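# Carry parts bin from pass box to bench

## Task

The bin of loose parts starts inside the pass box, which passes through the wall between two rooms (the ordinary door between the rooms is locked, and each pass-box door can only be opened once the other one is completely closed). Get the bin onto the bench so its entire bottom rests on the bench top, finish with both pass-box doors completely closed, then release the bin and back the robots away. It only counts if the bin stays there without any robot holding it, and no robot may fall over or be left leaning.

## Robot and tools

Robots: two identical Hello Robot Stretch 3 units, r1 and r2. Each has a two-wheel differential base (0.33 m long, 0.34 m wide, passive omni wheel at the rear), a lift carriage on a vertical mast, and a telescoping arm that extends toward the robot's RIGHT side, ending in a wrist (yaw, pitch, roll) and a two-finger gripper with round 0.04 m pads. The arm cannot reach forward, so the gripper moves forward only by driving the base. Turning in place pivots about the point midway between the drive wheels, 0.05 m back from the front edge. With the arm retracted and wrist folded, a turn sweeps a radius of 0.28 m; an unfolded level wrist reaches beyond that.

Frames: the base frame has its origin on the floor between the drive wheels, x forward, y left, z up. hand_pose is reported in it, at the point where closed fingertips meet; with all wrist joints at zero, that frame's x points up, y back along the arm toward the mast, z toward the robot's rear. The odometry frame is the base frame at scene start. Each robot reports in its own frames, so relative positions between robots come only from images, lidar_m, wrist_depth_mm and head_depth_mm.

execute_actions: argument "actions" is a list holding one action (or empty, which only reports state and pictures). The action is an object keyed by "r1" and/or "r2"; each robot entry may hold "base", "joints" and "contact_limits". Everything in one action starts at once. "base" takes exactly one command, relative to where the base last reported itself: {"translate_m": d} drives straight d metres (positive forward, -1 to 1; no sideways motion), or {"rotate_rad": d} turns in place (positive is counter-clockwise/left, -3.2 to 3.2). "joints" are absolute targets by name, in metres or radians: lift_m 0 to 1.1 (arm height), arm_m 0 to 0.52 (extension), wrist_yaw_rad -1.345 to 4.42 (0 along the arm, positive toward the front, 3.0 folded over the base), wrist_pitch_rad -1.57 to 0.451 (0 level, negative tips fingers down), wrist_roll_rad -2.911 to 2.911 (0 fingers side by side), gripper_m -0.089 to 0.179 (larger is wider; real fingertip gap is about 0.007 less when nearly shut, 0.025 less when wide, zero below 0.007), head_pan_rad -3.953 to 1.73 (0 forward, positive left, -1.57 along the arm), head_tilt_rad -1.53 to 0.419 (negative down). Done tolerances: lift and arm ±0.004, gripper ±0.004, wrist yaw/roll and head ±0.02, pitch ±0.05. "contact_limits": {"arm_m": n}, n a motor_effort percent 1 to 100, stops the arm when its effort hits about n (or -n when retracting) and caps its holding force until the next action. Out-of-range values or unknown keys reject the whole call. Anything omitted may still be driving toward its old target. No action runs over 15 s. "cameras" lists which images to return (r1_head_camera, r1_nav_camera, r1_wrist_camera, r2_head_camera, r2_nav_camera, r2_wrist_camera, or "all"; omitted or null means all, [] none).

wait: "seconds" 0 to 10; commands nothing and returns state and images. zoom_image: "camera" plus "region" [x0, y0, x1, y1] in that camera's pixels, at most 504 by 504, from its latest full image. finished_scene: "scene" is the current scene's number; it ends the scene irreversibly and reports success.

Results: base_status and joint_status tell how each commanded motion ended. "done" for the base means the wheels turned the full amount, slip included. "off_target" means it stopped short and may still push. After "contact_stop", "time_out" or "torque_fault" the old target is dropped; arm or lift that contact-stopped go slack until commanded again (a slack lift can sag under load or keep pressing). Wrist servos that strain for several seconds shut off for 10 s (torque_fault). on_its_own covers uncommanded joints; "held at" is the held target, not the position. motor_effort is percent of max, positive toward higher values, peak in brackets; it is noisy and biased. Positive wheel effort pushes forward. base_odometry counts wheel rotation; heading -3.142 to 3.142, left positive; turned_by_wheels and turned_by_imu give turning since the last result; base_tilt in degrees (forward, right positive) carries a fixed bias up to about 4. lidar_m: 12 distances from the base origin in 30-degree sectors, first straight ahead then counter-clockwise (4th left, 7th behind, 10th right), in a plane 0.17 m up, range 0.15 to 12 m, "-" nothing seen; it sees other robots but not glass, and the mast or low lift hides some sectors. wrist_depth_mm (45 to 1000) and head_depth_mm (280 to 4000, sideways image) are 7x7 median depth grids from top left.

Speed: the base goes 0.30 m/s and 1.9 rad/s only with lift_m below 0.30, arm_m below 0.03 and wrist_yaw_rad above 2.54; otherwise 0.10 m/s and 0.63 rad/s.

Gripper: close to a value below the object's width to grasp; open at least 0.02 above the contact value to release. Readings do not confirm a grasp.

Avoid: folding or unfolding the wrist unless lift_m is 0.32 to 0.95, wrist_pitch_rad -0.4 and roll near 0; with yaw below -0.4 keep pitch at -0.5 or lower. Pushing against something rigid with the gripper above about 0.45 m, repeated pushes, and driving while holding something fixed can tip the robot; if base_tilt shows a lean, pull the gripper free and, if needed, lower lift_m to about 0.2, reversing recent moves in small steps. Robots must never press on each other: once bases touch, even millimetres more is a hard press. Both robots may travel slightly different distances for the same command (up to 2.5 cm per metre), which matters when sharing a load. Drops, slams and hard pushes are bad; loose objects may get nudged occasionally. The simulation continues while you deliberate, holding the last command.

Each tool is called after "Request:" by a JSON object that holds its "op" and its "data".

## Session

Request:
{"op": "execute_actions", "data": {"actions": [{"r1":{"joints":{"head_tilt_rad":-0.3}},"r2":{"joints":{"head_tilt_rad":-0.3}}}]}}

Request:
{"op": "execute_actions", "data": {"actions": [{"r1":{"joints":{"head_pan_rad":-3.1}},"r2":{"joints":{"head_pan_rad":-3.1}}}], "cameras": ["r1_nav_camera","r2_nav_camera","r1_head_camera","r2_head_camera"]}}

Scene clock: 0.73 s.
r1.base_odometry: x=+0.000 y=+0.000 heading=+0.000 (m, m, rad; r1's odometry frame)
r1.turned_by_wheels: +0.000 (rad since the last result)
r1.turned_by_imu: +0.000 (rad since the last result)
r1.base_tilt: forward=+0.8 right=+0.9 (deg)
r1.lidar_m: 1.12 1.07 1.09 1.08 1.03 1.05 1.40 3.35 1.79 2.80 3.26 1.59
r1.head_depth_mm: 1430 1510 1612 1731 1870 1959 1591 / 1302 1375 1464 1569 1680 1793 1592 / 1202 1271 1346 1413 1510 1625 1593 / 1120 1179 1242 1312 1380 1476 1522 / 1047 1097 1149 1207 1270 1359 1433 / 984 1023 1077 1119 1175 1242 1316 / 925 966 1006 1052 1092 1164 1218
r1.base_status: not commanded
r1.joint_positions: lift_m=+0.493 arm_m=+0.003 wrist_yaw_rad=+3.040 wrist_pitch_rad=-0.517 wrist_roll_rad=+0.002 gripper_m=+0.037 head_pan_rad=-0.008 head_tilt_rad=-0.296
r1.joint_status: all done
r1.motor_effort: left_wheel=+1(1) right_wheel=+0(0) lift_m=+34(34) arm_m=+0(0) wrist_yaw_rad=+0(1) wrist_pitch_rad=+4(4) wrist_roll_rad=+1(0) gripper_m=+0(0) head_pan_rad=+0(1) head_tilt_rad=-2(16) (%)
r1.hand_pose: x=+0.0003 y=+0.0621 z=+0.4838 quat_wxyz=(+0.216, +0.692, +0.146, +0.673) (m; r1's base frame)
r1.wrist_depth_mm: 803 - - - - - 844 / 855 937 - - - - 910 / 901 - - - - - 937 / 946 - 952 953 919 904 902 / 840 841 - 804 816 788 784 / 723 717 715 687 - 672 671 / 641 618 - - 607 600 598
r2.base_odometry: x=+0.000 y=+0.000 heading=+0.000 (m, m, rad; r2's odometry frame)
r2.turned_by_wheels: +0.000 (rad since the last result)
r2.turned_by_imu: +0.000 (rad since the last result)
r2.base_tilt: forward=-0.2 right=+1.0 (deg)
r2.lidar_m: 1.32 1.31 1.47 2.39 3.48 1.71 3.40 1.78 0.95 0.79 0.79 0.88
r2.head_depth_mm: 1158 1186 1232 1295 1341 1389 1383 / 1244 1317 1390 1495 1588 1666 1457 / 1205 1280 1355 1454 1553 1658 1473 / 1162 1237 1310 1391 1498 1606 1473 / 1133 1202 1256 1350 1423 1541 1473 / 1102 1154 1226 1291 1372 1462 1470 / 1067 1124 1183 1255 1334 1414 1455
r2.base_status: not commanded
r2.joint_positions: lift_m=+0.307 arm_m=-0.002 wrist_yaw_rad=+2.904 wrist_pitch_rad=-0.612 wrist_roll_rad=-0.001 gripper_m=+0.037 head_pan_rad=+0.016 head_tilt_rad=-0.296
r2.joint_status: all done
r2.motor_effort: left_wheel=+0(1) right_wheel=-1(1) lift_m=+24(24) arm_m=+1(2) wrist_yaw_rad=+0(0) wrist_pitch_rad=+3(3) wrist_roll_rad=+1(0) gripper_m=+0(0) head_pan_rad=+0(0) head_tilt_rad=-2(17) (%)
r2.hand_pose: x=+0.0249 y=+0.0478 z=+0.2790 quat_wxyz=(+0.292, +0.694, +0.132, +0.645) (m; r2's base frame)
r2.wrist_depth_mm: - - - - - - - / 720 804 787 799 826 813 839 / 620 - 676 666 671 688 692 / 545 - 562 564 566 577 589 / 479 487 - 491 492 498 499 / - - - 430 433 447 447 / - - - 389 390 398 397
pictures: r1_head_camera (sideways: a quarter turn clockwise sets it upright), r1_nav_camera (sideways: a quarter turn counterclockwise sets it upright), r1_wrist_camera, r2_head_camera (sideways: a quarter turn clockwise sets it upright), r2_nav_camera (sideways: a quarter turn counterclockwise sets it upright), r2_wrist_camera
camera_calibration (this result's frames):
r1_head_camera: T_world_to_cam=[[-0.264164, -0.0103324, -0.964423, 1.27837], [0.0291628, 0.9994, -0.0186951, 0.0258673], [0.964037, -0.0330638, -0.263704, 0.29183], [0, 0, 0, 1]] pos_world=[0.0556087, -0.00299406, 1.31033]
r1_nav_camera: T_world_to_cam=[[0.327788, 0.0219576, 0.944496, -1.19891], [0.0366714, -0.999272, 0.0105042, 0.0334127], [0.944039, 0.0311928, -0.328355, 0.37583], [0, 0, 0, 1]] pos_world=[0.0369656, 0.0479904, 1.25542]
r1_wrist_camera: T_world_to_cam=[[0.993468, -0.111077, -0.0261389, 0.0209926], [-0.0913718, -0.637125, -0.765326, 0.44529], [0.0683566, 0.762715, -0.643112, 0.425836], [0, 0, 0, 1]] pos_world=[-0.00927721, -0.0387541, 0.615201]
r2_head_camera: T_world_to_cam=[[-0.323773, 0.020475, -0.945913, 1.25428], [-0.0270787, 0.999156, 0.0308961, -0.0317522], [0.945747, 0.0356174, -0.322945, 0.376858], [0, 0, 0, 1]] pos_world=[0.0488305, -0.00737871, 1.30913]
r2_nav_camera: T_world_to_cam=[[0.273337, -0.0521943, 0.960501, -1.20731], [-0.0378195, -0.998338, -0.0434877, 0.102087], [0.961174, -0.0244389, -0.274857, 0.312654], [0, 0, 0, 1]] pos_world=[0.0333475, 0.0465436, 1.24999]
r2_wrist_camera: T_world_to_cam=[[0.961329, -0.273655, 0.03097, -0.0256371], [-0.176029, -0.69704, -0.695089, 0.260886], [0.211802, 0.662758, -0.718256, 0.330609], [0, 0, 0, 1]] pos_world=[0.00054545, -0.0442816, 0.419595]
Images, in order (width x height): r1_head_camera 896x504, r1_nav_camera 672x504, r1_wrist_camera 644x364, r2_head_camera 896x504, r2_nav_camera 672x504, r2_wrist_camera 644x364.

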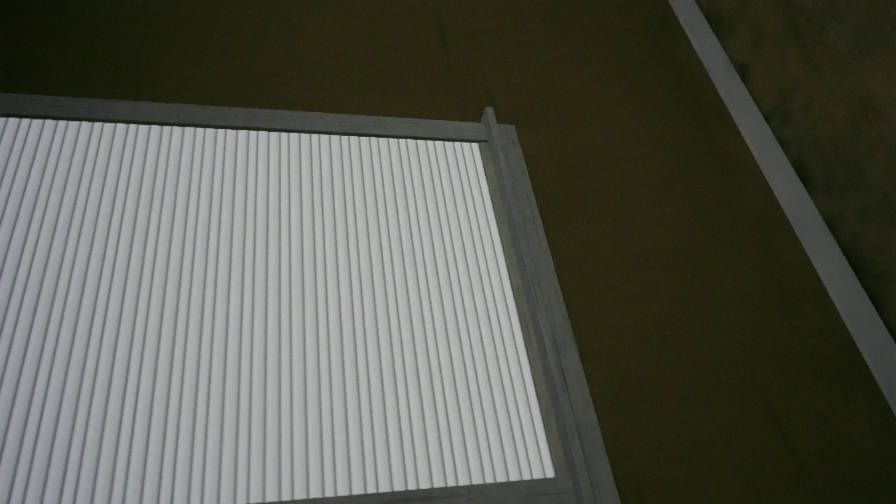

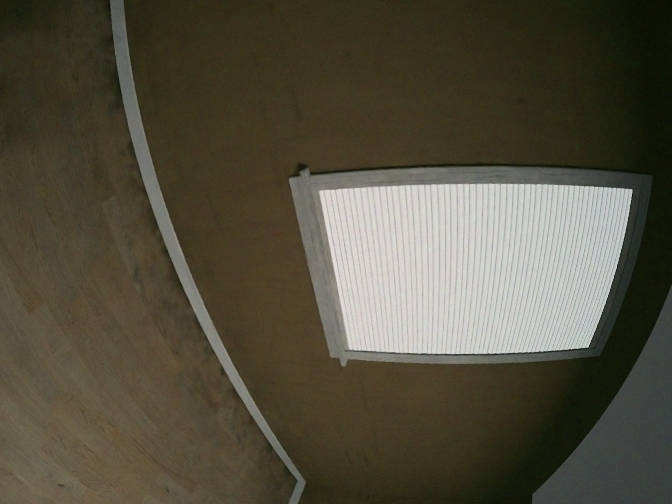

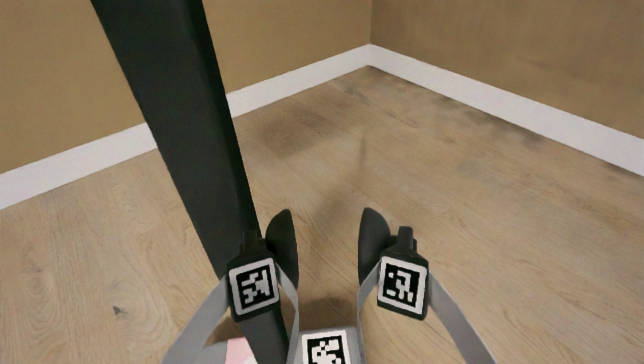

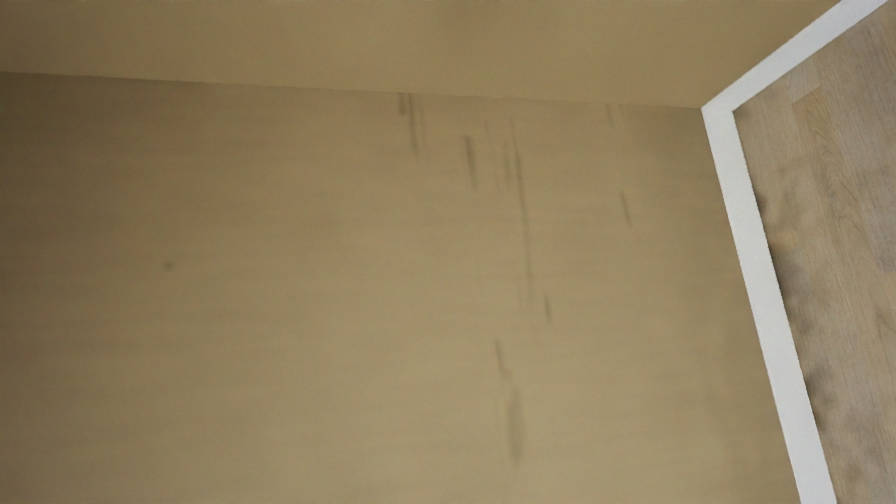

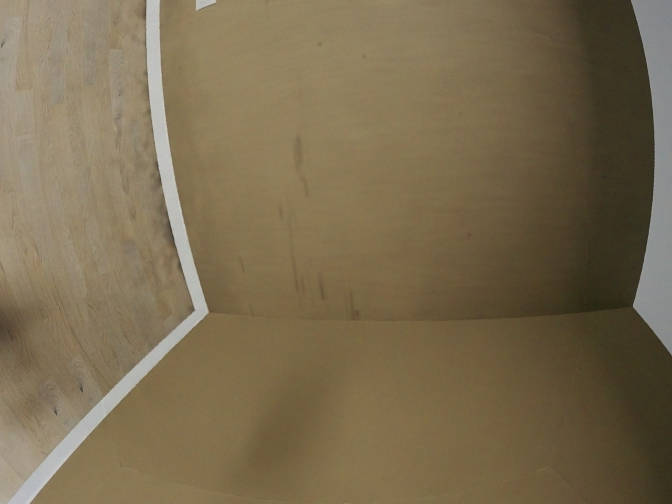

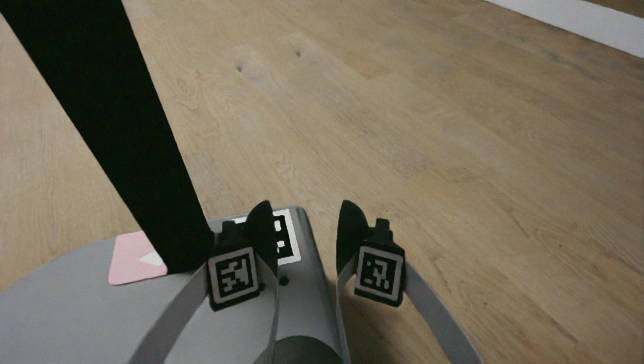

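Scene clock: 2.63 s.
r1.base_odometry: x=+0.000 y=+0.000 heading=+0.000 (m, m, rad; r1's odometry frame)
r1.turned_by_wheels: +0.000 (rad since the last result)
r1.turned_by_imu: +0.000 (rad since the last result)
r1.base_tilt: forward=+0.8 right=+0.9 (deg)
r1.lidar_m: 1.12 1.07 1.09 1.08 1.03 1.06 1.40 3.38 1.79 2.80 3.26 1.58
r1.head_depth_mm: 1163 1206 1248 1281 1320 1373 1413 / 1307 1361 1408 1444 1516 1580 1542 / 1482 1552 1614 1682 1766 1833 1590 / 1733 1807 1624 1688 2093 2021 1593 / 2069 2175 1904 2069 2537 2054 1592 / 2522 2698 2881 3118 2922 2046 1596 / 3196 3349 3534 3776 2951 2050 1592
r1.base_status: not commanded
r1.joint_positions: lift_m=+0.493 arm_m=+0.003 wrist_yaw_rad=+3.040 wrist_pitch_rad=-0.517 wrist_roll_rad=+0.002 gripper_m=+0.037 head_pan_rad=-3.093 head_tilt_rad=-0.296
r1.joint_status: all done
r1.motor_effort: left_wheel=+1(1) right_wheel=+0(1) lift_m=+34(34) arm_m=+0(0) wrist_yaw_rad=+0(0) wrist_pitch_rad=+4(4) wrist_roll_rad=+0(0) gripper_m=+0(0) head_pan_rad=-3(28) head_tilt_rad=-1(1) (%)
r1.hand_pose: x=+0.0003 y=+0.0621 z=+0.4838 quat_wxyz=(+0.216, +0.692, +0.146, +0.673) (m; r1's base frame)
r1.wrist_depth_mm: 815 - - - - - 843 / 855 925 - - - - 902 / 929 - - - - - 960 / 937 965 950 926 945 902 893 / 846 827 - 802 820 776 773 / 721 728 695 702 - 680 666 / 625 628 - - 604 601 591
r2.base_odometry: x=+0.000 y=+0.000 heading=+0.000 (m, m, rad; r2's odometry frame)
r2.turned_by_wheels: +0.000 (rad since the last result)
r2.turned_by_imu: +0.000 (rad since the last result)
r2.base_tilt: forward=-0.1 right=+1.0 (deg)
r2.lidar_m: 1.32 1.31 1.47 2.39 3.49 1.71 3.40 1.78 0.95 0.79 0.79 0.89
r2.head_depth_mm: 3345 3557 3825 - 2000 1833 1465 / 3197 3407 3659 3815 2534 1875 1450 / 3174 3377 3582 3797 2582 1846 1465 / 3114 3263 3494 3572 2586 1875 1477 / 3010 3212 3374 3492 2626 1872 1472 / 2945 3069 3276 3405 2652 1877 1491 / 2799 3037 3218 3349 2674 1918 1492
r2.base_status: not commanded
r2.joint_positions: lift_m=+0.307 arm_m=-0.002 wrist_yaw_rad=+2.904 wrist_pitch_rad=-0.612 wrist_roll_rad=-0.001 gripper_m=+0.037 head_pan_rad=-3.093 head_tilt_rad=-0.297
r2.joint_status: all done
r2.motor_effort: left_wheel=+0(0) right_wheel=-1(1) lift_m=+24(24) arm_m=+1(0) wrist_yaw_rad=+0(0) wrist_pitch_rad=+3(4) wrist_roll_rad=+1(0) gripper_m=+0(0) head_pan_rad=-2(29) head_tilt_rad=-1(1) (%)
r2.hand_pose: x=+0.0249 y=+0.0478 z=+0.2790 quat_wxyz=(+0.292, +0.694, +0.132, +0.645) (m; r2's base frame)
r2.wrist_depth_mm: - - - - - - - / 741 769 784 795 809 817 837 / 629 - 647 685 661 671 675 / 548 - 560 560 561 573 571 / 472 488 - 500 490 507 498 / - - - 423 438 439 447 / - - - 387 395 404 398
pictures: r1_head_camera (sideways: a quarter turn clockwise sets it upright), r1_nav_camera (sideways: a quarter turn counterclockwise sets it upright), r2_head_camera (sideways: a quarter turn clockwise sets it upright), r2_nav_camera (sideways: a quarter turn counterclockwise sets it upright)
camera_calibration (this result's frames):
r1_head_camera: T_world_to_cam=[[0.263675, 0.0254252, -0.964276, 1.27496], [0.0279603, -0.999434, -0.0187066, 0.0258896], [-0.964206, -0.022029, -0.264237, 0.304286], [0, 0, 0, 1]] pos_world=[-0.0435035, 0.00016203, 1.3103]
r1_nav_camera: T_world_to_cam=[[-0.326521, -0.0406637, 0.944315, -1.19468], [-0.0936752, 0.995548, 0.0104793, 0.0342402], [-0.940537, -0.0850372, -0.328876, 0.388005], [0, 0, 0, 1]] pos_world=[-0.0219493, -0.0496733, 1.25541]
r2_head_camera: T_world_to_cam=[[0.324813, -0.00977137, -0.945728, 1.25008], [0.0599615, -0.997722, 0.0309025, -0.0322915], [-0.943876, -0.0667448, -0.323487, 0.38909], [0, 0, 0, 1]] pos_world=[-0.0368545, 0.00596684, 1.3091]
r2_nav_camera: T_world_to_cam=[[-0.275458, 0.0431345, 0.960345, -1.20375], [0.00493567, 0.999043, -0.043457, 0.101786], [-0.9613, -0.00723064, -0.275408, 0.325098], [0, 0, 0, 1]] pos_world=[-0.0195697, -0.0474145, 1.24998]
Images, in order (width x height): r1_head_camera 896x504, r1_nav_camera 672x504, r2_head_camera 896x504, r2_nav_camera 672x504.

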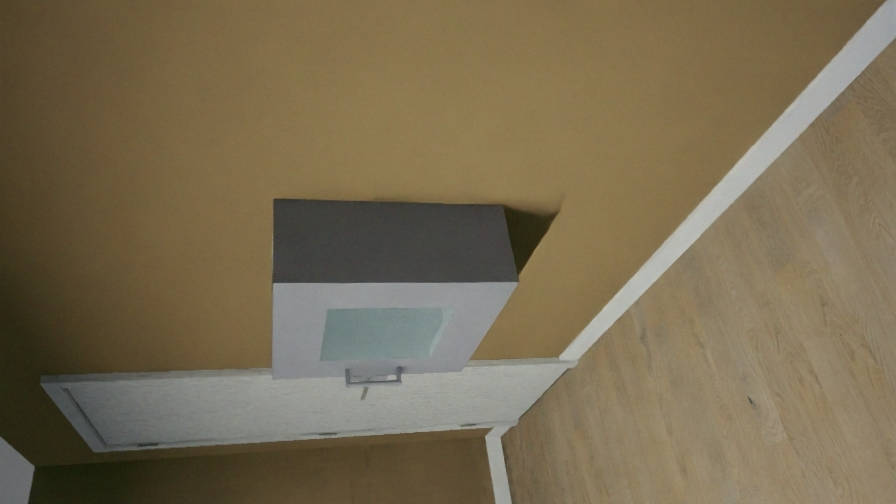

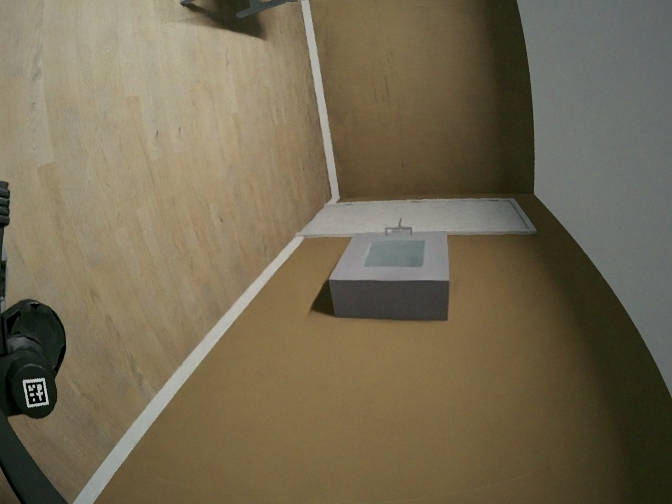

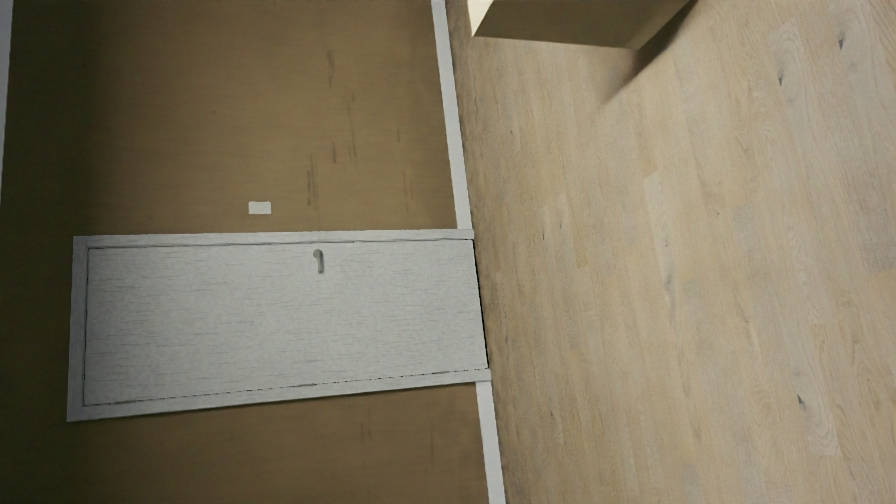

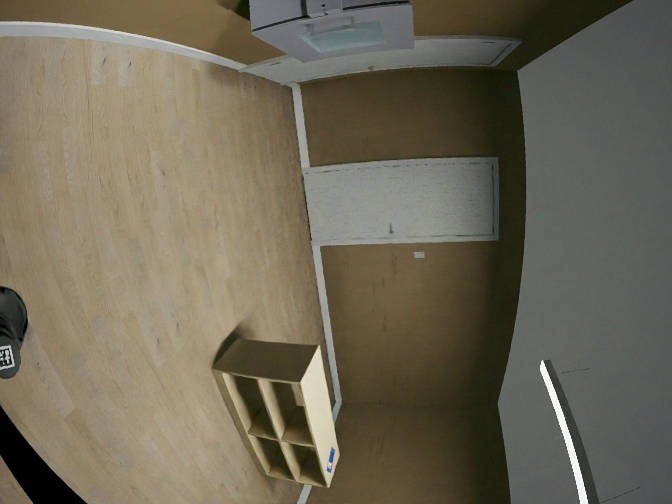

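Request:
{"op": "execute_actions", "data": {"actions": [{"r2":{"joints":{"head_pan_rad":-2.55,"head_tilt_rad":-0.1}},"r1":{"joints":{"head_pan_rad":-3.4,"head_tilt_rad":-0.2}}}], "cameras": ["r2_nav_camera","r2_head_camera","r1_head_camera"]}}

Scene clock: 7.17 s.
r1.base_odometry: x=+0.000 y=+0.000 heading=+0.000 (m, m, rad; r1's odometry frame)
r1.turned_by_wheels: +0.000 (rad since the last result)
r1.turned_by_imu: +0.000 (rad since the last result)
r1.base_tilt: forward=+0.9 right=+0.9 (deg)
r1.lidar_m: 1.12 1.07 1.10 1.08 1.03 1.05 1.40 3.37 1.79 2.80 3.25 1.59
r1.head_depth_mm: 967 991 1016 1045 1075 1108 1135 / 1036 1068 1096 1133 1164 1203 1239 / 1124 1156 1195 1234 1275 1317 1362 / 1225 1264 1304 1346 1395 1459 1505 / 1341 1392 1441 1501 1555 1619 1630 / 1479 1545 1615 1659 1727 1832 1738 / 1664 1741 1711 1554 1657 2080 1740
r1.base_status: not commanded
r1.joint_positions: lift_m=+0.493 arm_m=+0.003 wrist_yaw_rad=+3.040 wrist_pitch_rad=-0.517 wrist_roll_rad=+0.002 gripper_m=+0.037 head_pan_rad=-3.393 head_tilt_rad=-0.211
r1.joint_status: all done
r1.motor_effort: left_wheel=+1(1) right_wheel=+1(1) lift_m=+34(34) arm_m=+0(0) wrist_yaw_rad=+0(1) wrist_pitch_rad=+4(4) wrist_roll_rad=+0(0) gripper_m=+0(0) head_pan_rad=-2(15) head_tilt_rad=+5(13) (%)
r1.hand_pose: x=+0.0003 y=+0.0621 z=+0.4838 quat_wxyz=(+0.216, +0.692, +0.146, +0.673) (m; r1's base frame)
r1.wrist_depth_mm: 796 - - - - - 860 / 861 931 - - - - 882 / 902 - - - - - 939 / 948 968 966 944 934 906 890 / 838 826 - 801 807 781 757 / 724 716 708 688 - 678 673 / 631 624 - - 604 602 581
r2.base_odometry: x=+0.000 y=+0.000 heading=+0.000 (m, m, rad; r2's odometry frame)
r2.turned_by_wheels: +0.000 (rad since the last result)
r2.turned_by_imu: -0.001 (rad since the last result)
r2.base_tilt: forward=-0.1 right=+1.0 (deg)
r2.lidar_m: 1.32 1.31 1.47 2.39 3.48 1.71 3.40 1.78 0.95 0.79 0.79 0.88
r2.head_depth_mm: 2365 3074 3130 3252 3334 2443 1781 / 2389 3170 3291 3296 3328 2430 1762 / 2360 3269 3366 3438 3505 2442 1793 / 2324 2763 2780 2816 2848 2456 1795 / 2006 2016 2012 1420 1436 2080 1789 / 1572 1578 1593 1254 1288 1545 1616 / 1289 1292 1295 1277 1312 1316 1313
r2.base_status: not commanded
r2.joint_positions: lift_m=+0.307 arm_m=-0.002 wrist_yaw_rad=+2.904 wrist_pitch_rad=-0.612 wrist_roll_rad=-0.001 gripper_m=+0.037 head_pan_rad=-2.557 head_tilt_rad=-0.113
r2.joint_status: all done
r2.motor_effort: left_wheel=-1(0) right_wheel=-1(0) lift_m=+24(24) arm_m=+1(1) wrist_yaw_rad=+0(0) wrist_pitch_rad=+3(3) wrist_roll_rad=+1(0) gripper_m=+1(0) head_pan_rad=+2(23) head_tilt_rad=+5(19) (%)
r2.hand_pose: x=+0.0249 y=+0.0478 z=+0.2790 quat_wxyz=(+0.292, +0.694, +0.132, +0.645) (m; r2's base frame)
r2.wrist_depth_mm: - - - - - - - / 755 800 789 818 816 821 825 / 633 - 646 658 652 683 696 / 539 - 559 564 564 575 575 / 480 490 - 494 496 503 510 / - - - 421 439 442 449 / - - - 391 394 393 397
pictures: r1_head_camera (sideways: a quarter turn clockwise sets it upright), r2_head_camera (sideways: a quarter turn clockwise sets it upright), r2_nav_camera (sideways: a quarter turn counterclockwise sets it upright)
camera_calibration (this result's frames):
r1_head_camera: T_world_to_cam=[[0.179147, -0.0330379, -0.983267, 1.3003], [-0.270116, -0.96268, -0.0168678, 0.0253158], [-0.946015, 0.268618, -0.181385, 0.196336], [0, 0, 0, 1]] pos_world=[-0.0403702, 0.0145908, 1.31459]
r2_head_camera: T_world_to_cam=[[0.13556, 0.0589525, -0.989014, 1.30782], [0.565259, -0.824427, 0.0283357, -0.0320391], [-0.813699, -0.56289, -0.145083, 0.156089], [0, 0, 0, 1]] pos_world=[-0.0321685, -0.0156525, 1.31701]
r2_nav_camera: T_world_to_cam=[[-0.108627, -0.0040738, 0.994074, -1.24892], [-0.512948, 0.85681, -0.0525409, 0.116783], [-0.851519, -0.515616, -0.0951624, 0.0898133], [0, 0, 0, 1]] pos_world=[0.000715048, -0.0588393, 1.2562]
Images, in order (width x height): r1_head_camera 896x504, r2_head_camera 896x504, r2_nav_camera 672x504.

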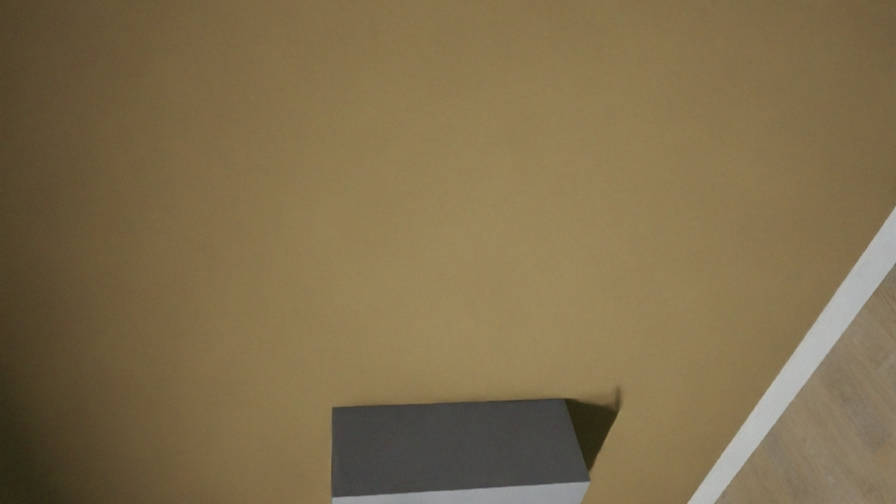

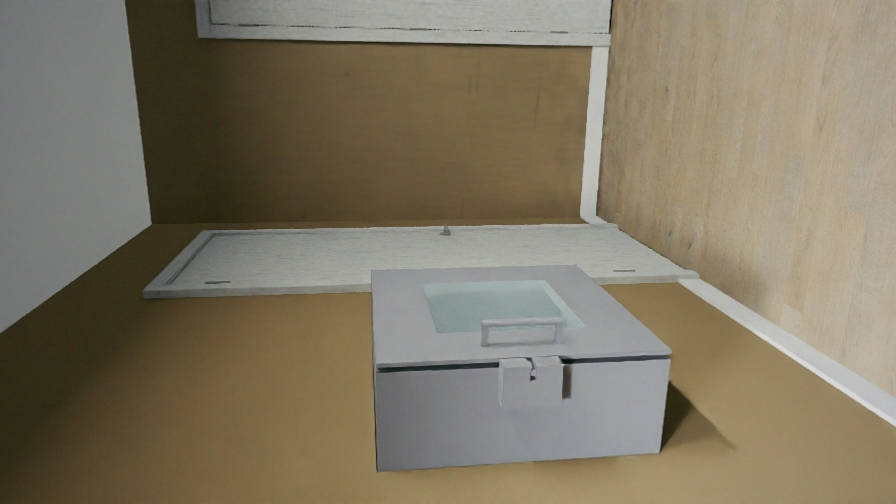

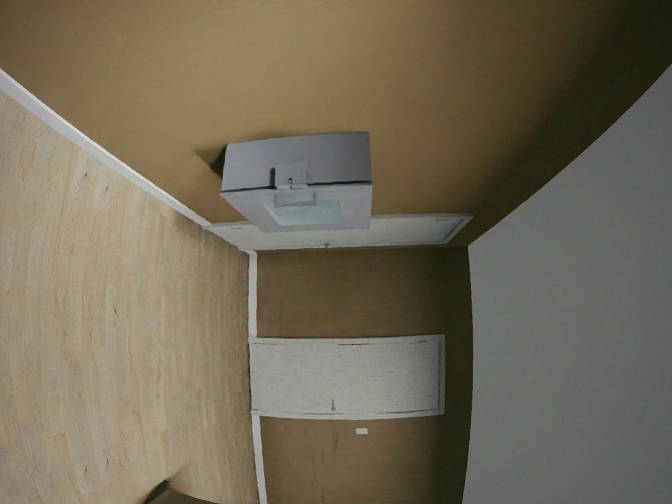

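Request:
{"op": "execute_actions", "data": {"actions": [{"r1":{"base":{"rotate_rad":-2.55},"joints":{"head_pan_rad":-0.6,"head_tilt_rad":-0.3,"lift_m":0.88}}}], "cameras": ["r1_nav_camera","r1_head_camera"]}}

Scene clock: 19.63 s.
r1.base_odometry: x=+0.000 y=+0.000 heading=-2.550 (m, m, rad; r1's odometry frame)
r1.turned_by_wheels: -2.550 (rad since the last result)
r1.turned_by_imu: -2.581 (rad since the last result)
r1.base_tilt: forward=+0.8 right=+0.9 (deg)
r1.lidar_m: 3.66 1.79 2.79 3.26 1.47 1.10 1.06 1.12 1.06 1.03 1.08 1.50
r1.head_depth_mm: 1105 1141 1181 1219 1258 1307 1359 / 1224 1268 1318 1363 1423 1489 1490 / 1375 1435 1498 1560 1636 1702 1590 / 1575 1652 1643 1725 1904 1922 1585 / 1832 1912 1592 1668 2290 2054 1588 / 2208 2329 2010 2148 2740 2061 1585 / 2693 2907 3164 3412 2927 2051 1583
r1.base_status: done
r1.joint_positions: lift_m=+0.879 arm_m=+0.003 wrist_yaw_rad=+3.040 wrist_pitch_rad=-0.517 wrist_roll_rad=+0.002 gripper_m=+0.037 head_pan_rad=-0.607 head_tilt_rad=-0.297
r1.joint_status: all done
r1.motor_effort: left_wheel=+4(9) right_wheel=-2(4) lift_m=+51(51) arm_m=+0(0) wrist_yaw_rad=+0(0) wrist_pitch_rad=+4(4) wrist_roll_rad=+1(0) gripper_m=+0(0) head_pan_rad=+1(30) head_tilt_rad=-2(5) (%)
r1.hand_pose: x=+0.0003 y=+0.0621 z=+0.8703 quat_wxyz=(+0.216, +0.692, +0.146, +0.673) (m; r1's base frame)
r1.wrist_depth_mm: - - - - - - - / - - - - - - - / - - - - - - - / - - - - - - - / - - - - - - - / - - - - - - - / - - 998 - - 972 985
r2.base_odometry: x=+0.000 y=+0.000 heading=+0.000 (m, m, rad; r2's odometry frame)
r2.turned_by_wheels: +0.000 (rad since the last result)
r2.turned_by_imu: -0.002 (rad since the last result)
r2.base_tilt: forward=-0.2 right=+0.9 (deg)
r2.lidar_m: 1.31 1.31 1.47 2.39 3.48 1.70 3.41 1.78 0.95 0.79 0.79 0.88
r2.head_depth_mm: 2384 3039 3125 3245 3305 2414 1774 / 2383 3177 3227 3344 3358 2429 1790 / 2360 3293 3392 3473 3436 2415 1775 / 2339 2737 2778 2789 2883 2473 1780 / 1986 2004 2054 1411 1429 2062 1784 / 1579 1579 1582 1259 1294 1530 1627 / 1291 1283 1287 1278 1302 1317 1320
r2.base_status: not commanded
r2.joint_positions: lift_m=+0.307 arm_m=-0.002 wrist_yaw_rad=+2.904 wrist_pitch_rad=-0.612 wrist_roll_rad=-0.001 gripper_m=+0.037 head_pan_rad=-2.557 head_tilt_rad=-0.113
r2.joint_status: not commanded
r2.motor_effort: left_wheel=-1(0) right_wheel=-1(0) lift_m=+24(24) arm_m=+1(1) wrist_yaw_rad=+0(0) wrist_pitch_rad=+3(3) wrist_roll_rad=+0(1) gripper_m=-1(0) head_pan_rad=+2(2) head_tilt_rad=+5(5) (%)
r2.hand_pose: x=+0.0249 y=+0.0478 z=+0.2790 quat_wxyz=(+0.292, +0.694, +0.132, +0.645) (m; r2's base frame)
r2.wrist_depth_mm: - - - - - - - / 747 784 779 803 832 843 838 / 631 - 657 659 651 669 691 / 551 - 563 560 566 577 589 / 475 490 - 496 503 502 507 / - - - 425 439 444 441 / - - - 382 391 395 404
pictures: r1_head_camera (sideways: a quarter turn clockwise sets it upright), r1_nav_camera (sideways: a quarter turn counterclockwise sets it upright)
camera_calibration (this result's frames):
r1_head_camera: T_world_to_cam=[[-0.224633, 0.14077, -0.964222, 1.27786], [0.587359, 0.80911, -0.0187109, 0.0224828], [0.777528, -0.570547, -0.264436, 0.29392], [0, 0, 0, 1]] pos_world=[0.0453137, -0.0303809, 1.31029]
r1_nav_camera: T_world_to_cam=[[0.283729, -0.167019, 0.944247, -1.19832], [-0.532911, -0.846107, 0.01047, 0.0369317], [0.797185, -0.50617, -0.329071, 0.377658], [0, 0, 0, 1]] pos_world=[0.0586154, 0.0222655, 1.2554]
Images, in order (width x height): r1_head_camera 896x504, r1_nav_camera 672x504.

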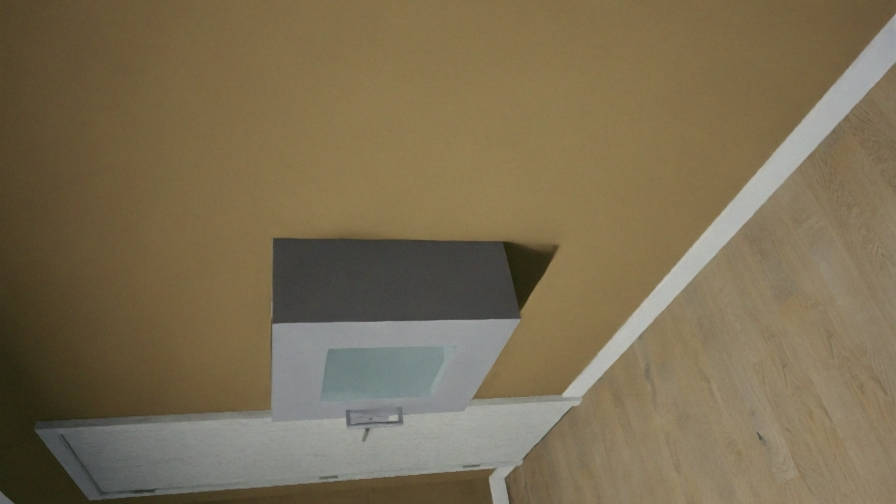

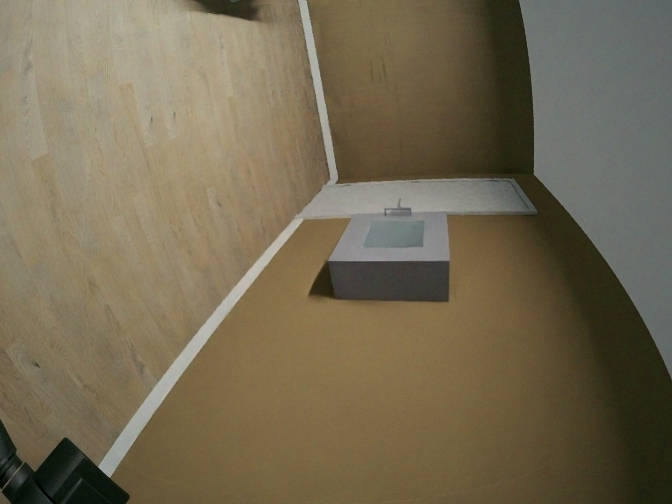

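Request:
{"op": "execute_actions", "data": {"actions": [{"r1":{"base":{"translate_m":1.0},"joints":{"wrist_pitch_rad":-0.4,"wrist_yaw_rad":0.0,"head_pan_rad":-1.0,"gripper_m":0.1}}}], "cameras": []}}

Request:
{"op": "execute_actions", "data": {"actions": [{"r1":{"base":{"translate_m":0.85},"joints":{"wrist_pitch_rad":0,"head_pan_rad":-1.57,"head_tilt_rad":-0.4}}}], "cameras": ["r1_nav_camera","r1_head_camera"]}}

Scene clock: 38.63 s.
r1.base_odometry: x=-0.830 y=-0.558 heading=-2.550 (m, m, rad; r1's odometry frame)
r1.turned_by_wheels: +0.000 (rad since the last result)
r1.turned_by_imu: +0.001 (rad since the last result)
r1.base_tilt: forward=+0.8 right=+0.9 (deg)
r1.lidar_m: 2.68 1.48 1.04 2.40 2.83 2.12 2.06 1.45 1.09 1.06 1.11 1.55
r1.head_depth_mm: 917 952 994 1038 1083 1133 1188 / 970 1011 1028 1083 1138 1213 1275 / 1026 1071 880 919 981 1298 1380 / 1094 1151 924 972 1028 1415 1476 / 1167 1226 1004 1521 1142 1540 1561 / 1257 1320 1085 1328 1226 1701 1583 / 1355 1436 1183 1227 1745 1836 1583
r1.base_status: done
r1.joint_positions: lift_m=+0.879 arm_m=+0.003 wrist_yaw_rad=+0.002 wrist_pitch_rad=-0.419 wrist_roll_rad=+0.002 gripper_m=+0.100 head_pan_rad=-0.993 head_tilt_rad=-0.297
r1.joint_status: all done
r1.motor_effort: left_wheel=+3(9) right_wheel=-2(1) lift_m=+51(51) arm_m=+0(1) wrist_yaw_rad=-2(3) wrist_pitch_rad=+6(5) wrist_roll_rad=+0(0) gripper_m=+0(80) head_pan_rad=-2(18) head_tilt_rad=-2(1) (%)
r1.hand_pose: x=-0.0210 y=-0.3718 z=+0.8917 quat_wxyz=(+0.691, +0.148, -0.692, -0.147) (m; r1's base frame)
r1.wrist_depth_mm: 548 708 764 762 748 734 742 / 592 717 836 840 818 807 816 / 661 821 935 899 918 887 879 / - - - - - 999 - / - - - - - - - / - - - - - - - / - - - - - - -
r2.base_odometry: x=+0.000 y=+0.000 heading=+0.000 (m, m, rad; r2's odometry frame)
r2.turned_by_wheels: +0.000 (rad since the last result)
r2.turned_by_imu: -0.004 (rad since the last result)
r2.base_tilt: forward=-0.1 right=+1.1 (deg)
r2.lidar_m: 1.32 1.31 1.47 2.39 3.50 1.71 3.39 1.78 0.95 0.79 0.79 0.88
r2.head_depth_mm: 2388 3035 3213 3217 3274 2425 1791 / 2369 3170 3277 3362 3384 2433 1769 / 2353 3284 3341 3467 3505 2418 1784 / 2341 2740 2749 2780 2803 2451 1802 / 2016 2002 2046 1420 1426 2048 1816 / 1555 1583 1577 1251 1312 1543 1612 / 1272 1287 1294 1287 1301 1312 1318
r2.base_status: not commanded
r2.joint_positions: lift_m=+0.307 arm_m=-0.002 wrist_yaw_rad=+2.904 wrist_pitch_rad=-0.612 wrist_roll_rad=-0.001 gripper_m=+0.037 head_pan_rad=-2.557 head_tilt_rad=-0.113
r2.joint_status: not commanded
r2.motor_effort: left_wheel=+0(0) right_wheel=-1(1) lift_m=+24(24) arm_m=+1(1) wrist_yaw_rad=+0(0) wrist_pitch_rad=+4(4) wrist_roll_rad=+0(1) gripper_m=+0(0) head_pan_rad=+2(2) head_tilt_rad=+5(5) (%)
r2.hand_pose: x=+0.0249 y=+0.0478 z=+0.2790 quat_wxyz=(+0.292, +0.694, +0.132, +0.645) (m; r2's base frame)
r2.wrist_depth_mm: - - - - - - - / 739 782 795 777 793 809 845 / 627 - 652 665 676 661 690 / 536 - 555 570 563 579 590 / 484 485 - 490 497 498 502 / - - - 427 446 446 445 / - - - 395 393 395 390
pictures: none
No camera images: the call's "cameras" was empty. Leave "cameras" out to get every camera's image.

Scene clock: 48.37 s.
r1.base_odometry: x=-1.535 y=-1.032 heading=-2.550 (m, m, rad; r1's odometry frame)
r1.turned_by_wheels: +0.000 (rad since the last result)
r1.turned_by_imu: +0.001 (rad since the last result)
r1.base_tilt: forward=+0.8 right=+0.9 (deg)
r1.lidar_m: 1.84 1.93 0.93 0.90 0.90 2.97 2.90 1.49 1.12 1.09 1.13 1.56
r1.head_depth_mm: 911 949 800 1177 936 1317 1406 / 912 946 797 1451 952 1315 1407 / 914 950 798 1470 952 1298 - / 915 951 816 1373 951 1323 - / 915 950 801 853 927 1301 1410 / 913 968 1022 880 1194 1322 1403 / 917 974 1043 1125 1218 1321 1399
r1.base_status: done
r1.joint_positions: lift_m=+0.879 arm_m=+0.003 wrist_yaw_rad=+0.002 wrist_pitch_rad=-0.022 wrist_roll_rad=+0.002 gripper_m=+0.100 head_pan_rad=-1.563 head_tilt_rad=-0.395
r1.joint_status: all done
r1.motor_effort: left_wheel=+3(8) right_wheel=-2(1) lift_m=+51(51) arm_m=+0(0) wrist_yaw_rad=-3(2) wrist_pitch_rad=+7(7) wrist_roll_rad=+1(0) gripper_m=+0(0) head_pan_rad=-2(21) head_tilt_rad=-2(10) (%)
r1.hand_pose: x=-0.0209 y=-0.4032 z=+0.9882 quat_wxyz=(+0.707, +0.009, -0.707, -0.008) (m; r1's base frame)
r1.wrist_depth_mm: 808 805 577 555 555 548 765 / 851 842 823 - - 570 785 / 872 889 618 - - 596 828 / 903 918 873 943 - 618 853 / 950 943 928 658 640 621 891 / 967 963 952 955 938 654 930 / - - - - 993 984 967
r2.base_odometry: x=+0.000 y=+0.000 heading=+0.000 (m, m, rad; r2's odometry frame)
r2.turned_by_wheels: +0.000 (rad since the last result)
r2.turned_by_imu: -0.003 (rad since the last result)
r2.base_tilt: forward=-0.1 right=+1.0 (deg)
r2.lidar_m: 1.32 1.31 1.47 2.39 3.49 1.71 3.41 1.78 0.95 0.79 0.79 0.88
r2.head_depth_mm: 2374 3075 3133 3238 3284 2422 1779 / 2384 3184 3272 3301 3340 2423 1781 / 2350 3276 3395 3434 3509 2421 1798 / 2322 2770 2764 2813 2811 2491 1793 / 1995 1999 2029 1414 1436 2079 1801 / 1563 1580 1581 1249 1297 1545 1602 / 1292 1296 1296 1280 1309 1311 1316
r2.base_status: not commanded
r2.joint_positions: lift_m=+0.307 arm_m=-0.002 wrist_yaw_rad=+2.904 wrist_pitch_rad=-0.612 wrist_roll_rad=-0.001 gripper_m=+0.037 head_pan_rad=-2.557 head_tilt_rad=-0.113
r2.joint_status: not commanded
r2.motor_effort: left_wheel=+0(0) right_wheel=+0(1) lift_m=+24(24) arm_m=+1(1) wrist_yaw_rad=+0(0) wrist_pitch_rad=+3(3) wrist_roll_rad=+0(1) gripper_m=+0(0) head_pan_rad=+2(2) head_tilt_rad=+5(5) (%)
r2.hand_pose: x=+0.0249 y=+0.0478 z=+0.2790 quat_wxyz=(+0.292, +0.694, +0.132, +0.645) (m; r2's base frame)
r2.wrist_depth_mm: - - - - - - - / 732 805 794 810 827 818 837 / 643 - 663 663 675 667 676 / 542 - 569 570 573 581 582 / 471 492 - 490 497 494 506 / - - - 427 444 447 443 / - - - 392 383 395 397
pictures: r1_head_camera (sideways: a quarter turn clockwise sets it upright), r1_nav_camera (sideways: a quarter turn counterclockwise sets it upright)
camera_calibration (this result's frames):
r1_head_camera: T_world_to_cam=[[-0.0153831, 0.357873, -0.933643, 1.23666], [0.999727, -0.0109347, -0.0206633, 0.0225067], [-0.017604, -0.933706, -0.357607, 0.42003], [0, 0, 0, 1]] pos_world=[0.00391735, -0.0501355, 1.30527]
r1_nav_camera: T_world_to_cam=[[0.0280248, -0.419023, 0.907543, -1.14886], [-0.998536, -0.0537585, 0.00601369, 0.0455747], [0.0462683, -0.906383, -0.419916, 0.500461], [0, 0, 0, 1]] pos_world=[0.0545489, -0.0253378, 1.25251]
Images, in order (width x height): r1_head_camera 896x504, r1_nav_camera 672x504.

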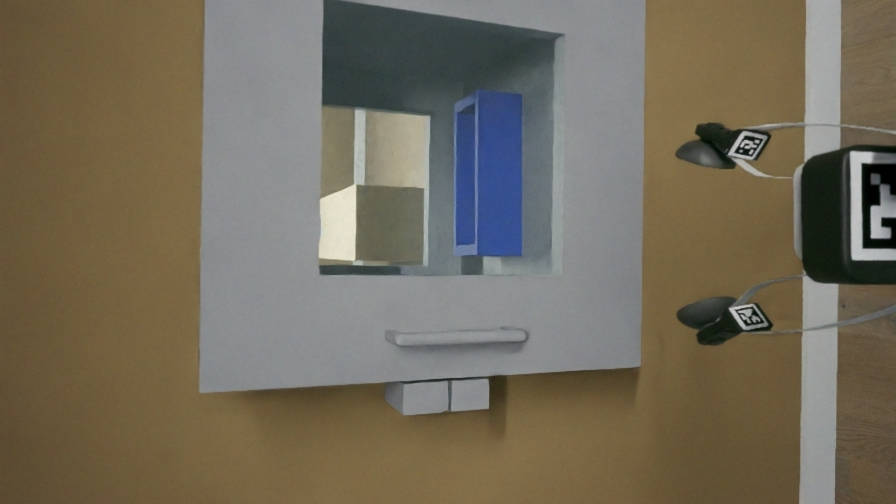

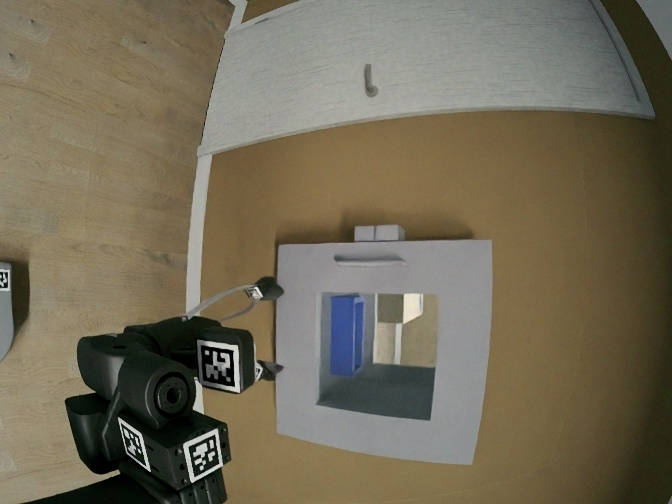

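Request:
{"op": "execute_actions", "data": {"actions": [{"r1":{"base":{"translate_m":0.117},"joints":{"lift_m":0.92,"arm_m":0.27}}}], "cameras": ["r1_wrist_camera","r1_head_camera"]}}

Scene clock: 56.13 s.
r1.base_odometry: x=-1.632 y=-1.097 heading=-2.550 (m, m, rad; r1's odometry frame)
r1.turned_by_wheels: +0.000 (rad since the last result)
r1.turned_by_imu: +0.000 (rad since the last result)
r1.base_tilt: forward=+0.8 right=+0.9 (deg)
r1.lidar_m: 1.72 1.81 0.89 1.02 3.36 3.09 3.00 1.50 1.12 1.09 1.14 1.57
r1.head_depth_mm: 918 951 803 1390 1161 - 1413 / 917 951 803 1495 - 1338 1411 / 919 951 811 1478 - 1339 1415 / 918 952 803 846 - 1336 1406 / 920 980 1048 1101 1218 1320 1405 / 920 979 1048 1124 1217 1322 1405 / 918 980 1048 1127 1218 1324 1406
r1.base_status: done
r1.joint_positions: lift_m=+0.919 arm_m=+0.270 wrist_yaw_rad=+0.001 wrist_pitch_rad=-0.021 wrist_roll_rad=+0.002 gripper_m=+0.100 head_pan_rad=-1.563 head_tilt_rad=-0.395
r1.joint_status: all done
r1.motor_effort: left_wheel=+3(8) right_wheel=-1(3) lift_m=+51(53) arm_m=+3(3) wrist_yaw_rad=-1(3) wrist_pitch_rad=+6(7) wrist_roll_rad=+1(1) gripper_m=+0(0) head_pan_rad=-2(3) head_tilt_rad=-2(2) (%)
r1.hand_pose: x=-0.0213 y=-0.6704 z=+1.0285 quat_wxyz=(+0.707, +0.008, -0.707, -0.008) (m; r1's base frame)
r1.wrist_depth_mm: 559 556 539 310 309 728 567 / 585 577 569 324 858 870 631 / 599 587 584 334 - 914 627 / 622 624 610 349 954 927 636 / 635 657 632 362 362 713 638 / 661 678 659 380 378 654 580 / 682 706 699 395 393 385 384
r2.base_odometry: x=+0.000 y=+0.000 heading=+0.000 (m, m, rad; r2's odometry frame)
r2.turned_by_wheels: +0.000 (rad since the last result)
r2.turned_by_imu: -0.002 (rad since the last result)
r2.base_tilt: forward=-0.1 right=+1.1 (deg)
r2.lidar_m: 1.31 1.31 1.47 2.39 3.48 1.70 3.39 1.78 0.95 0.79 0.79 0.89
r2.head_depth_mm: 2393 3079 3140 3258 3336 2423 1757 / 2373 3162 3242 3277 3407 2445 1779 / 2385 3241 3365 3512 3541 2446 1778 / 2356 2737 2742 2778 2876 2476 1779 / 2015 2028 2010 1419 1439 2085 1799 / 1553 1582 1592 1261 1296 1554 1611 / 1280 1296 1303 1282 1312 1322 1310
r2.base_status: not commanded
r2.joint_positions: lift_m=+0.307 arm_m=-0.002 wrist_yaw_rad=+2.904 wrist_pitch_rad=-0.612 wrist_roll_rad=-0.001 gripper_m=+0.037 head_pan_rad=-2.557 head_tilt_rad=-0.113
r2.joint_status: not commanded
r2.motor_effort: left_wheel=+0(0) right_wheel=-1(0) lift_m=+24(24) arm_m=+0(1) wrist_yaw_rad=+1(0) wrist_pitch_rad=+3(3) wrist_roll_rad=+0(1) gripper_m=+0(0) head_pan_rad=+2(2) head_tilt_rad=+5(5) (%)
r2.hand_pose: x=+0.0249 y=+0.0478 z=+0.2790 quat_wxyz=(+0.292, +0.694, +0.132, +0.645) (m; r2's base frame)
r2.wrist_depth_mm: - - - - - - - / 727 776 801 805 812 828 837 / 631 - 648 661 676 687 686 / 552 - 558 561 564 569 581 / 476 489 - 486 503 504 502 / - - - 421 434 437 449 / - - - 389 392 389 396
pictures: r1_head_camera (sideways: a quarter turn clockwise sets it upright), r1_wrist_camera
camera_calibration (this result's frames):
r1_head_camera: T_world_to_cam=[[-0.0153351, 0.358312, -0.933476, 1.23644], [0.999725, -0.0110686, -0.0206722, 0.0225182], [-0.0177394, -0.933536, -0.358044, 0.420599], [0, 0, 0, 1]] pos_world=[0.00391016, -0.0501368, 1.30524]
r1_wrist_camera: T_world_to_cam=[[-0.999613, -0.00523872, -0.0273046, 0.00496987], [0.0256931, 0.201184, -0.979216, 1.17797], [0.0106231, -0.979539, -0.200972, -0.287587], [0, 0, 0, 1]] pos_world=[-0.0222428, -0.518666, 1.09583]
Images, in order (width x height): r1_head_camera 896x504, r1_wrist_camera 644x364.

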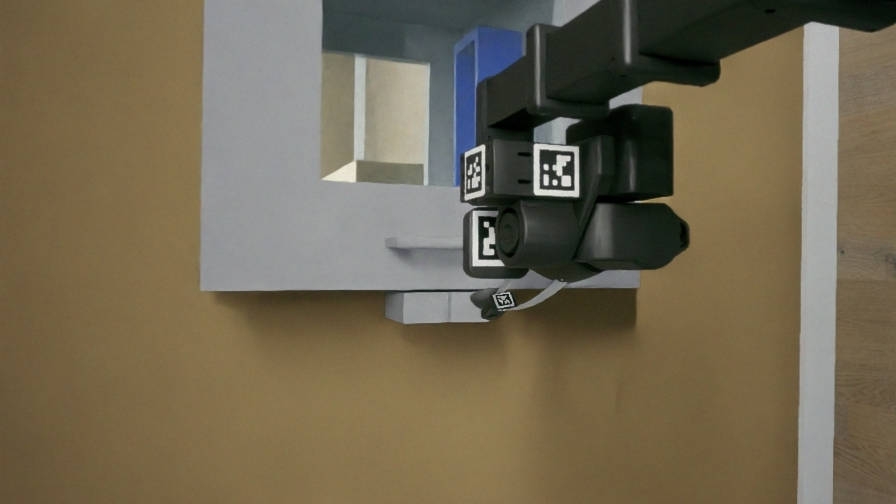

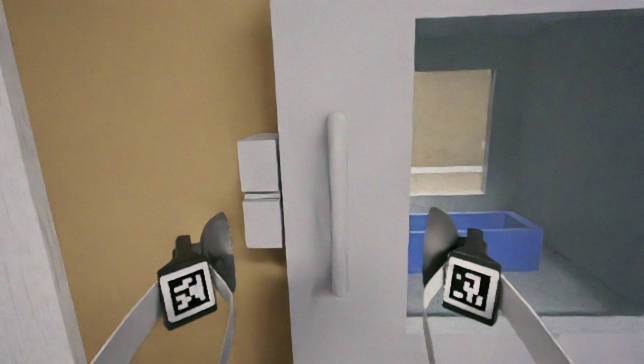

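Request:
{"op": "execute_actions", "data": {"actions": [{"r1":{"joints":{"gripper_m":0.07,"arm_m":0.40,"lift_m":0.94},"contact_limits":{"arm_m":12}}}], "cameras": ["r1_wrist_camera"]}}

Scene clock: 61.57 s.
r1.base_odometry: x=-1.632 y=-1.097 heading=-2.550 (m, m, rad; r1's odometry frame)
r1.turned_by_wheels: +0.000 (rad since the last result)
r1.turned_by_imu: +0.000 (rad since the last result)
r1.base_tilt: forward=+0.8 right=+0.9 (deg)
r1.lidar_m: 1.72 1.80 0.89 1.01 3.34 3.09 3.00 1.49 1.12 1.09 1.14 1.57
r1.head_depth_mm: 917 948 802 1435 - 1343 1413 / 917 952 804 - 957 1321 1407 / 918 951 810 - 945 1327 1416 / 918 948 802 - 942 1321 1403 / 917 979 1048 1106 1222 1321 1402 / 917 980 1047 1123 1223 1324 1404 / 916 978 1048 1123 1218 1329 1399
r1.base_status: not commanded
r1.joint_positions: lift_m=+0.939 arm_m=+0.400 wrist_yaw_rad=+0.001 wrist_pitch_rad=-0.021 wrist_roll_rad=+0.002 gripper_m=+0.070 head_pan_rad=-1.563 head_tilt_rad=-0.395
r1.joint_status: all done
r1.motor_effort: left_wheel=+3(3) right_wheel=-1(2) lift_m=+51(55) arm_m=+3(4) wrist_yaw_rad=+0(1) wrist_pitch_rad=+6(6) wrist_roll_rad=+0(0) gripper_m=+0(80) head_pan_rad=-2(3) head_tilt_rad=-2(1) (%)
r1.contact_limits: arm_m 12 (drawing in: default 25, maximum 41; extending or still: default 33, maximum 55)
r1.hand_pose: x=-0.0213 y=-0.8004 z=+1.0485 quat_wxyz=(+0.707, +0.008, -0.707, -0.008) (m; r1's base frame)
r1.wrist_depth_mm: 432 425 421 191 189 636 579 / 453 444 435 198 196 744 634 / 469 464 456 204 203 776 638 / 486 483 219 210 210 - 646 / 507 497 223 219 215 838 631 / 532 522 - 228 228 539 558 / 550 538 387 238 239 515 502
r2.base_odometry: x=+0.000 y=+0.000 heading=+0.000 (m, m, rad; r2's odometry frame)
r2.turned_by_wheels: +0.000 (rad since the last result)
r2.turned_by_imu: -0.001 (rad since the last result)
r2.base_tilt: forward=-0.1 right=+1.1 (deg)
r2.lidar_m: 1.32 1.31 1.47 2.39 3.50 1.71 3.39 1.79 0.95 0.79 0.79 0.88
r2.head_depth_mm: 2401 3131 3122 3191 3237 2426 1786 / 2362 3137 3216 3355 3430 2396 1786 / 2360 3302 3327 3444 3537 2451 1783 / 2350 2733 2795 2745 2804 2469 1795 / 2007 2022 2025 1399 1443 2067 1778 / 1578 1579 1582 1266 1301 1547 1626 / 1280 1292 1289 1277 1309 1319 1317
r2.base_status: not commanded
r2.joint_positions: lift_m=+0.307 arm_m=-0.002 wrist_yaw_rad=+2.904 wrist_pitch_rad=-0.612 wrist_roll_rad=-0.001 gripper_m=+0.037 head_pan_rad=-2.557 head_tilt_rad=-0.113
r2.joint_status: not commanded
r2.motor_effort: left_wheel=+0(0) right_wheel=-2(1) lift_m=+24(24) arm_m=+1(0) wrist_yaw_rad=+0(0) wrist_pitch_rad=+4(4) wrist_roll_rad=+1(0) gripper_m=-1(1) head_pan_rad=+2(2) head_tilt_rad=+5(5) (%)
r2.hand_pose: x=+0.0249 y=+0.0478 z=+0.2790 quat_wxyz=(+0.292, +0.694, +0.132, +0.645) (m; r2's base frame)
r2.wrist_depth_mm: - - - - - - - / 737 789 795 796 818 822 837 / 635 - 642 654 680 679 696 / 546 - 565 572 562 573 591 / 476 485 - 492 493 498 506 / - - - 427 441 441 440 / - - - 393 385 396 394
pictures: r1_wrist_camera
camera_calibration (this result's frames):
r1_wrist_camera: T_world_to_cam=[[-0.999614, -0.00521074, -0.0273044, 0.00485006], [0.0256991, 0.201133, -0.979227, 1.2237], [0.0105943, -0.97955, -0.200921, -0.410972], [0, 0, 0, 1]] pos_world=[-0.0222458, -0.648669, 1.11584]
Images, in order (width x height): r1_wrist_camera 644x364.

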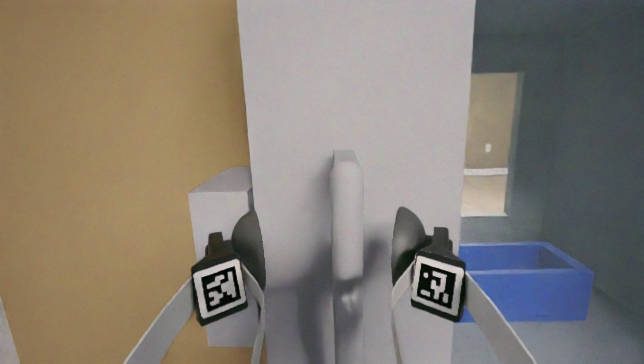

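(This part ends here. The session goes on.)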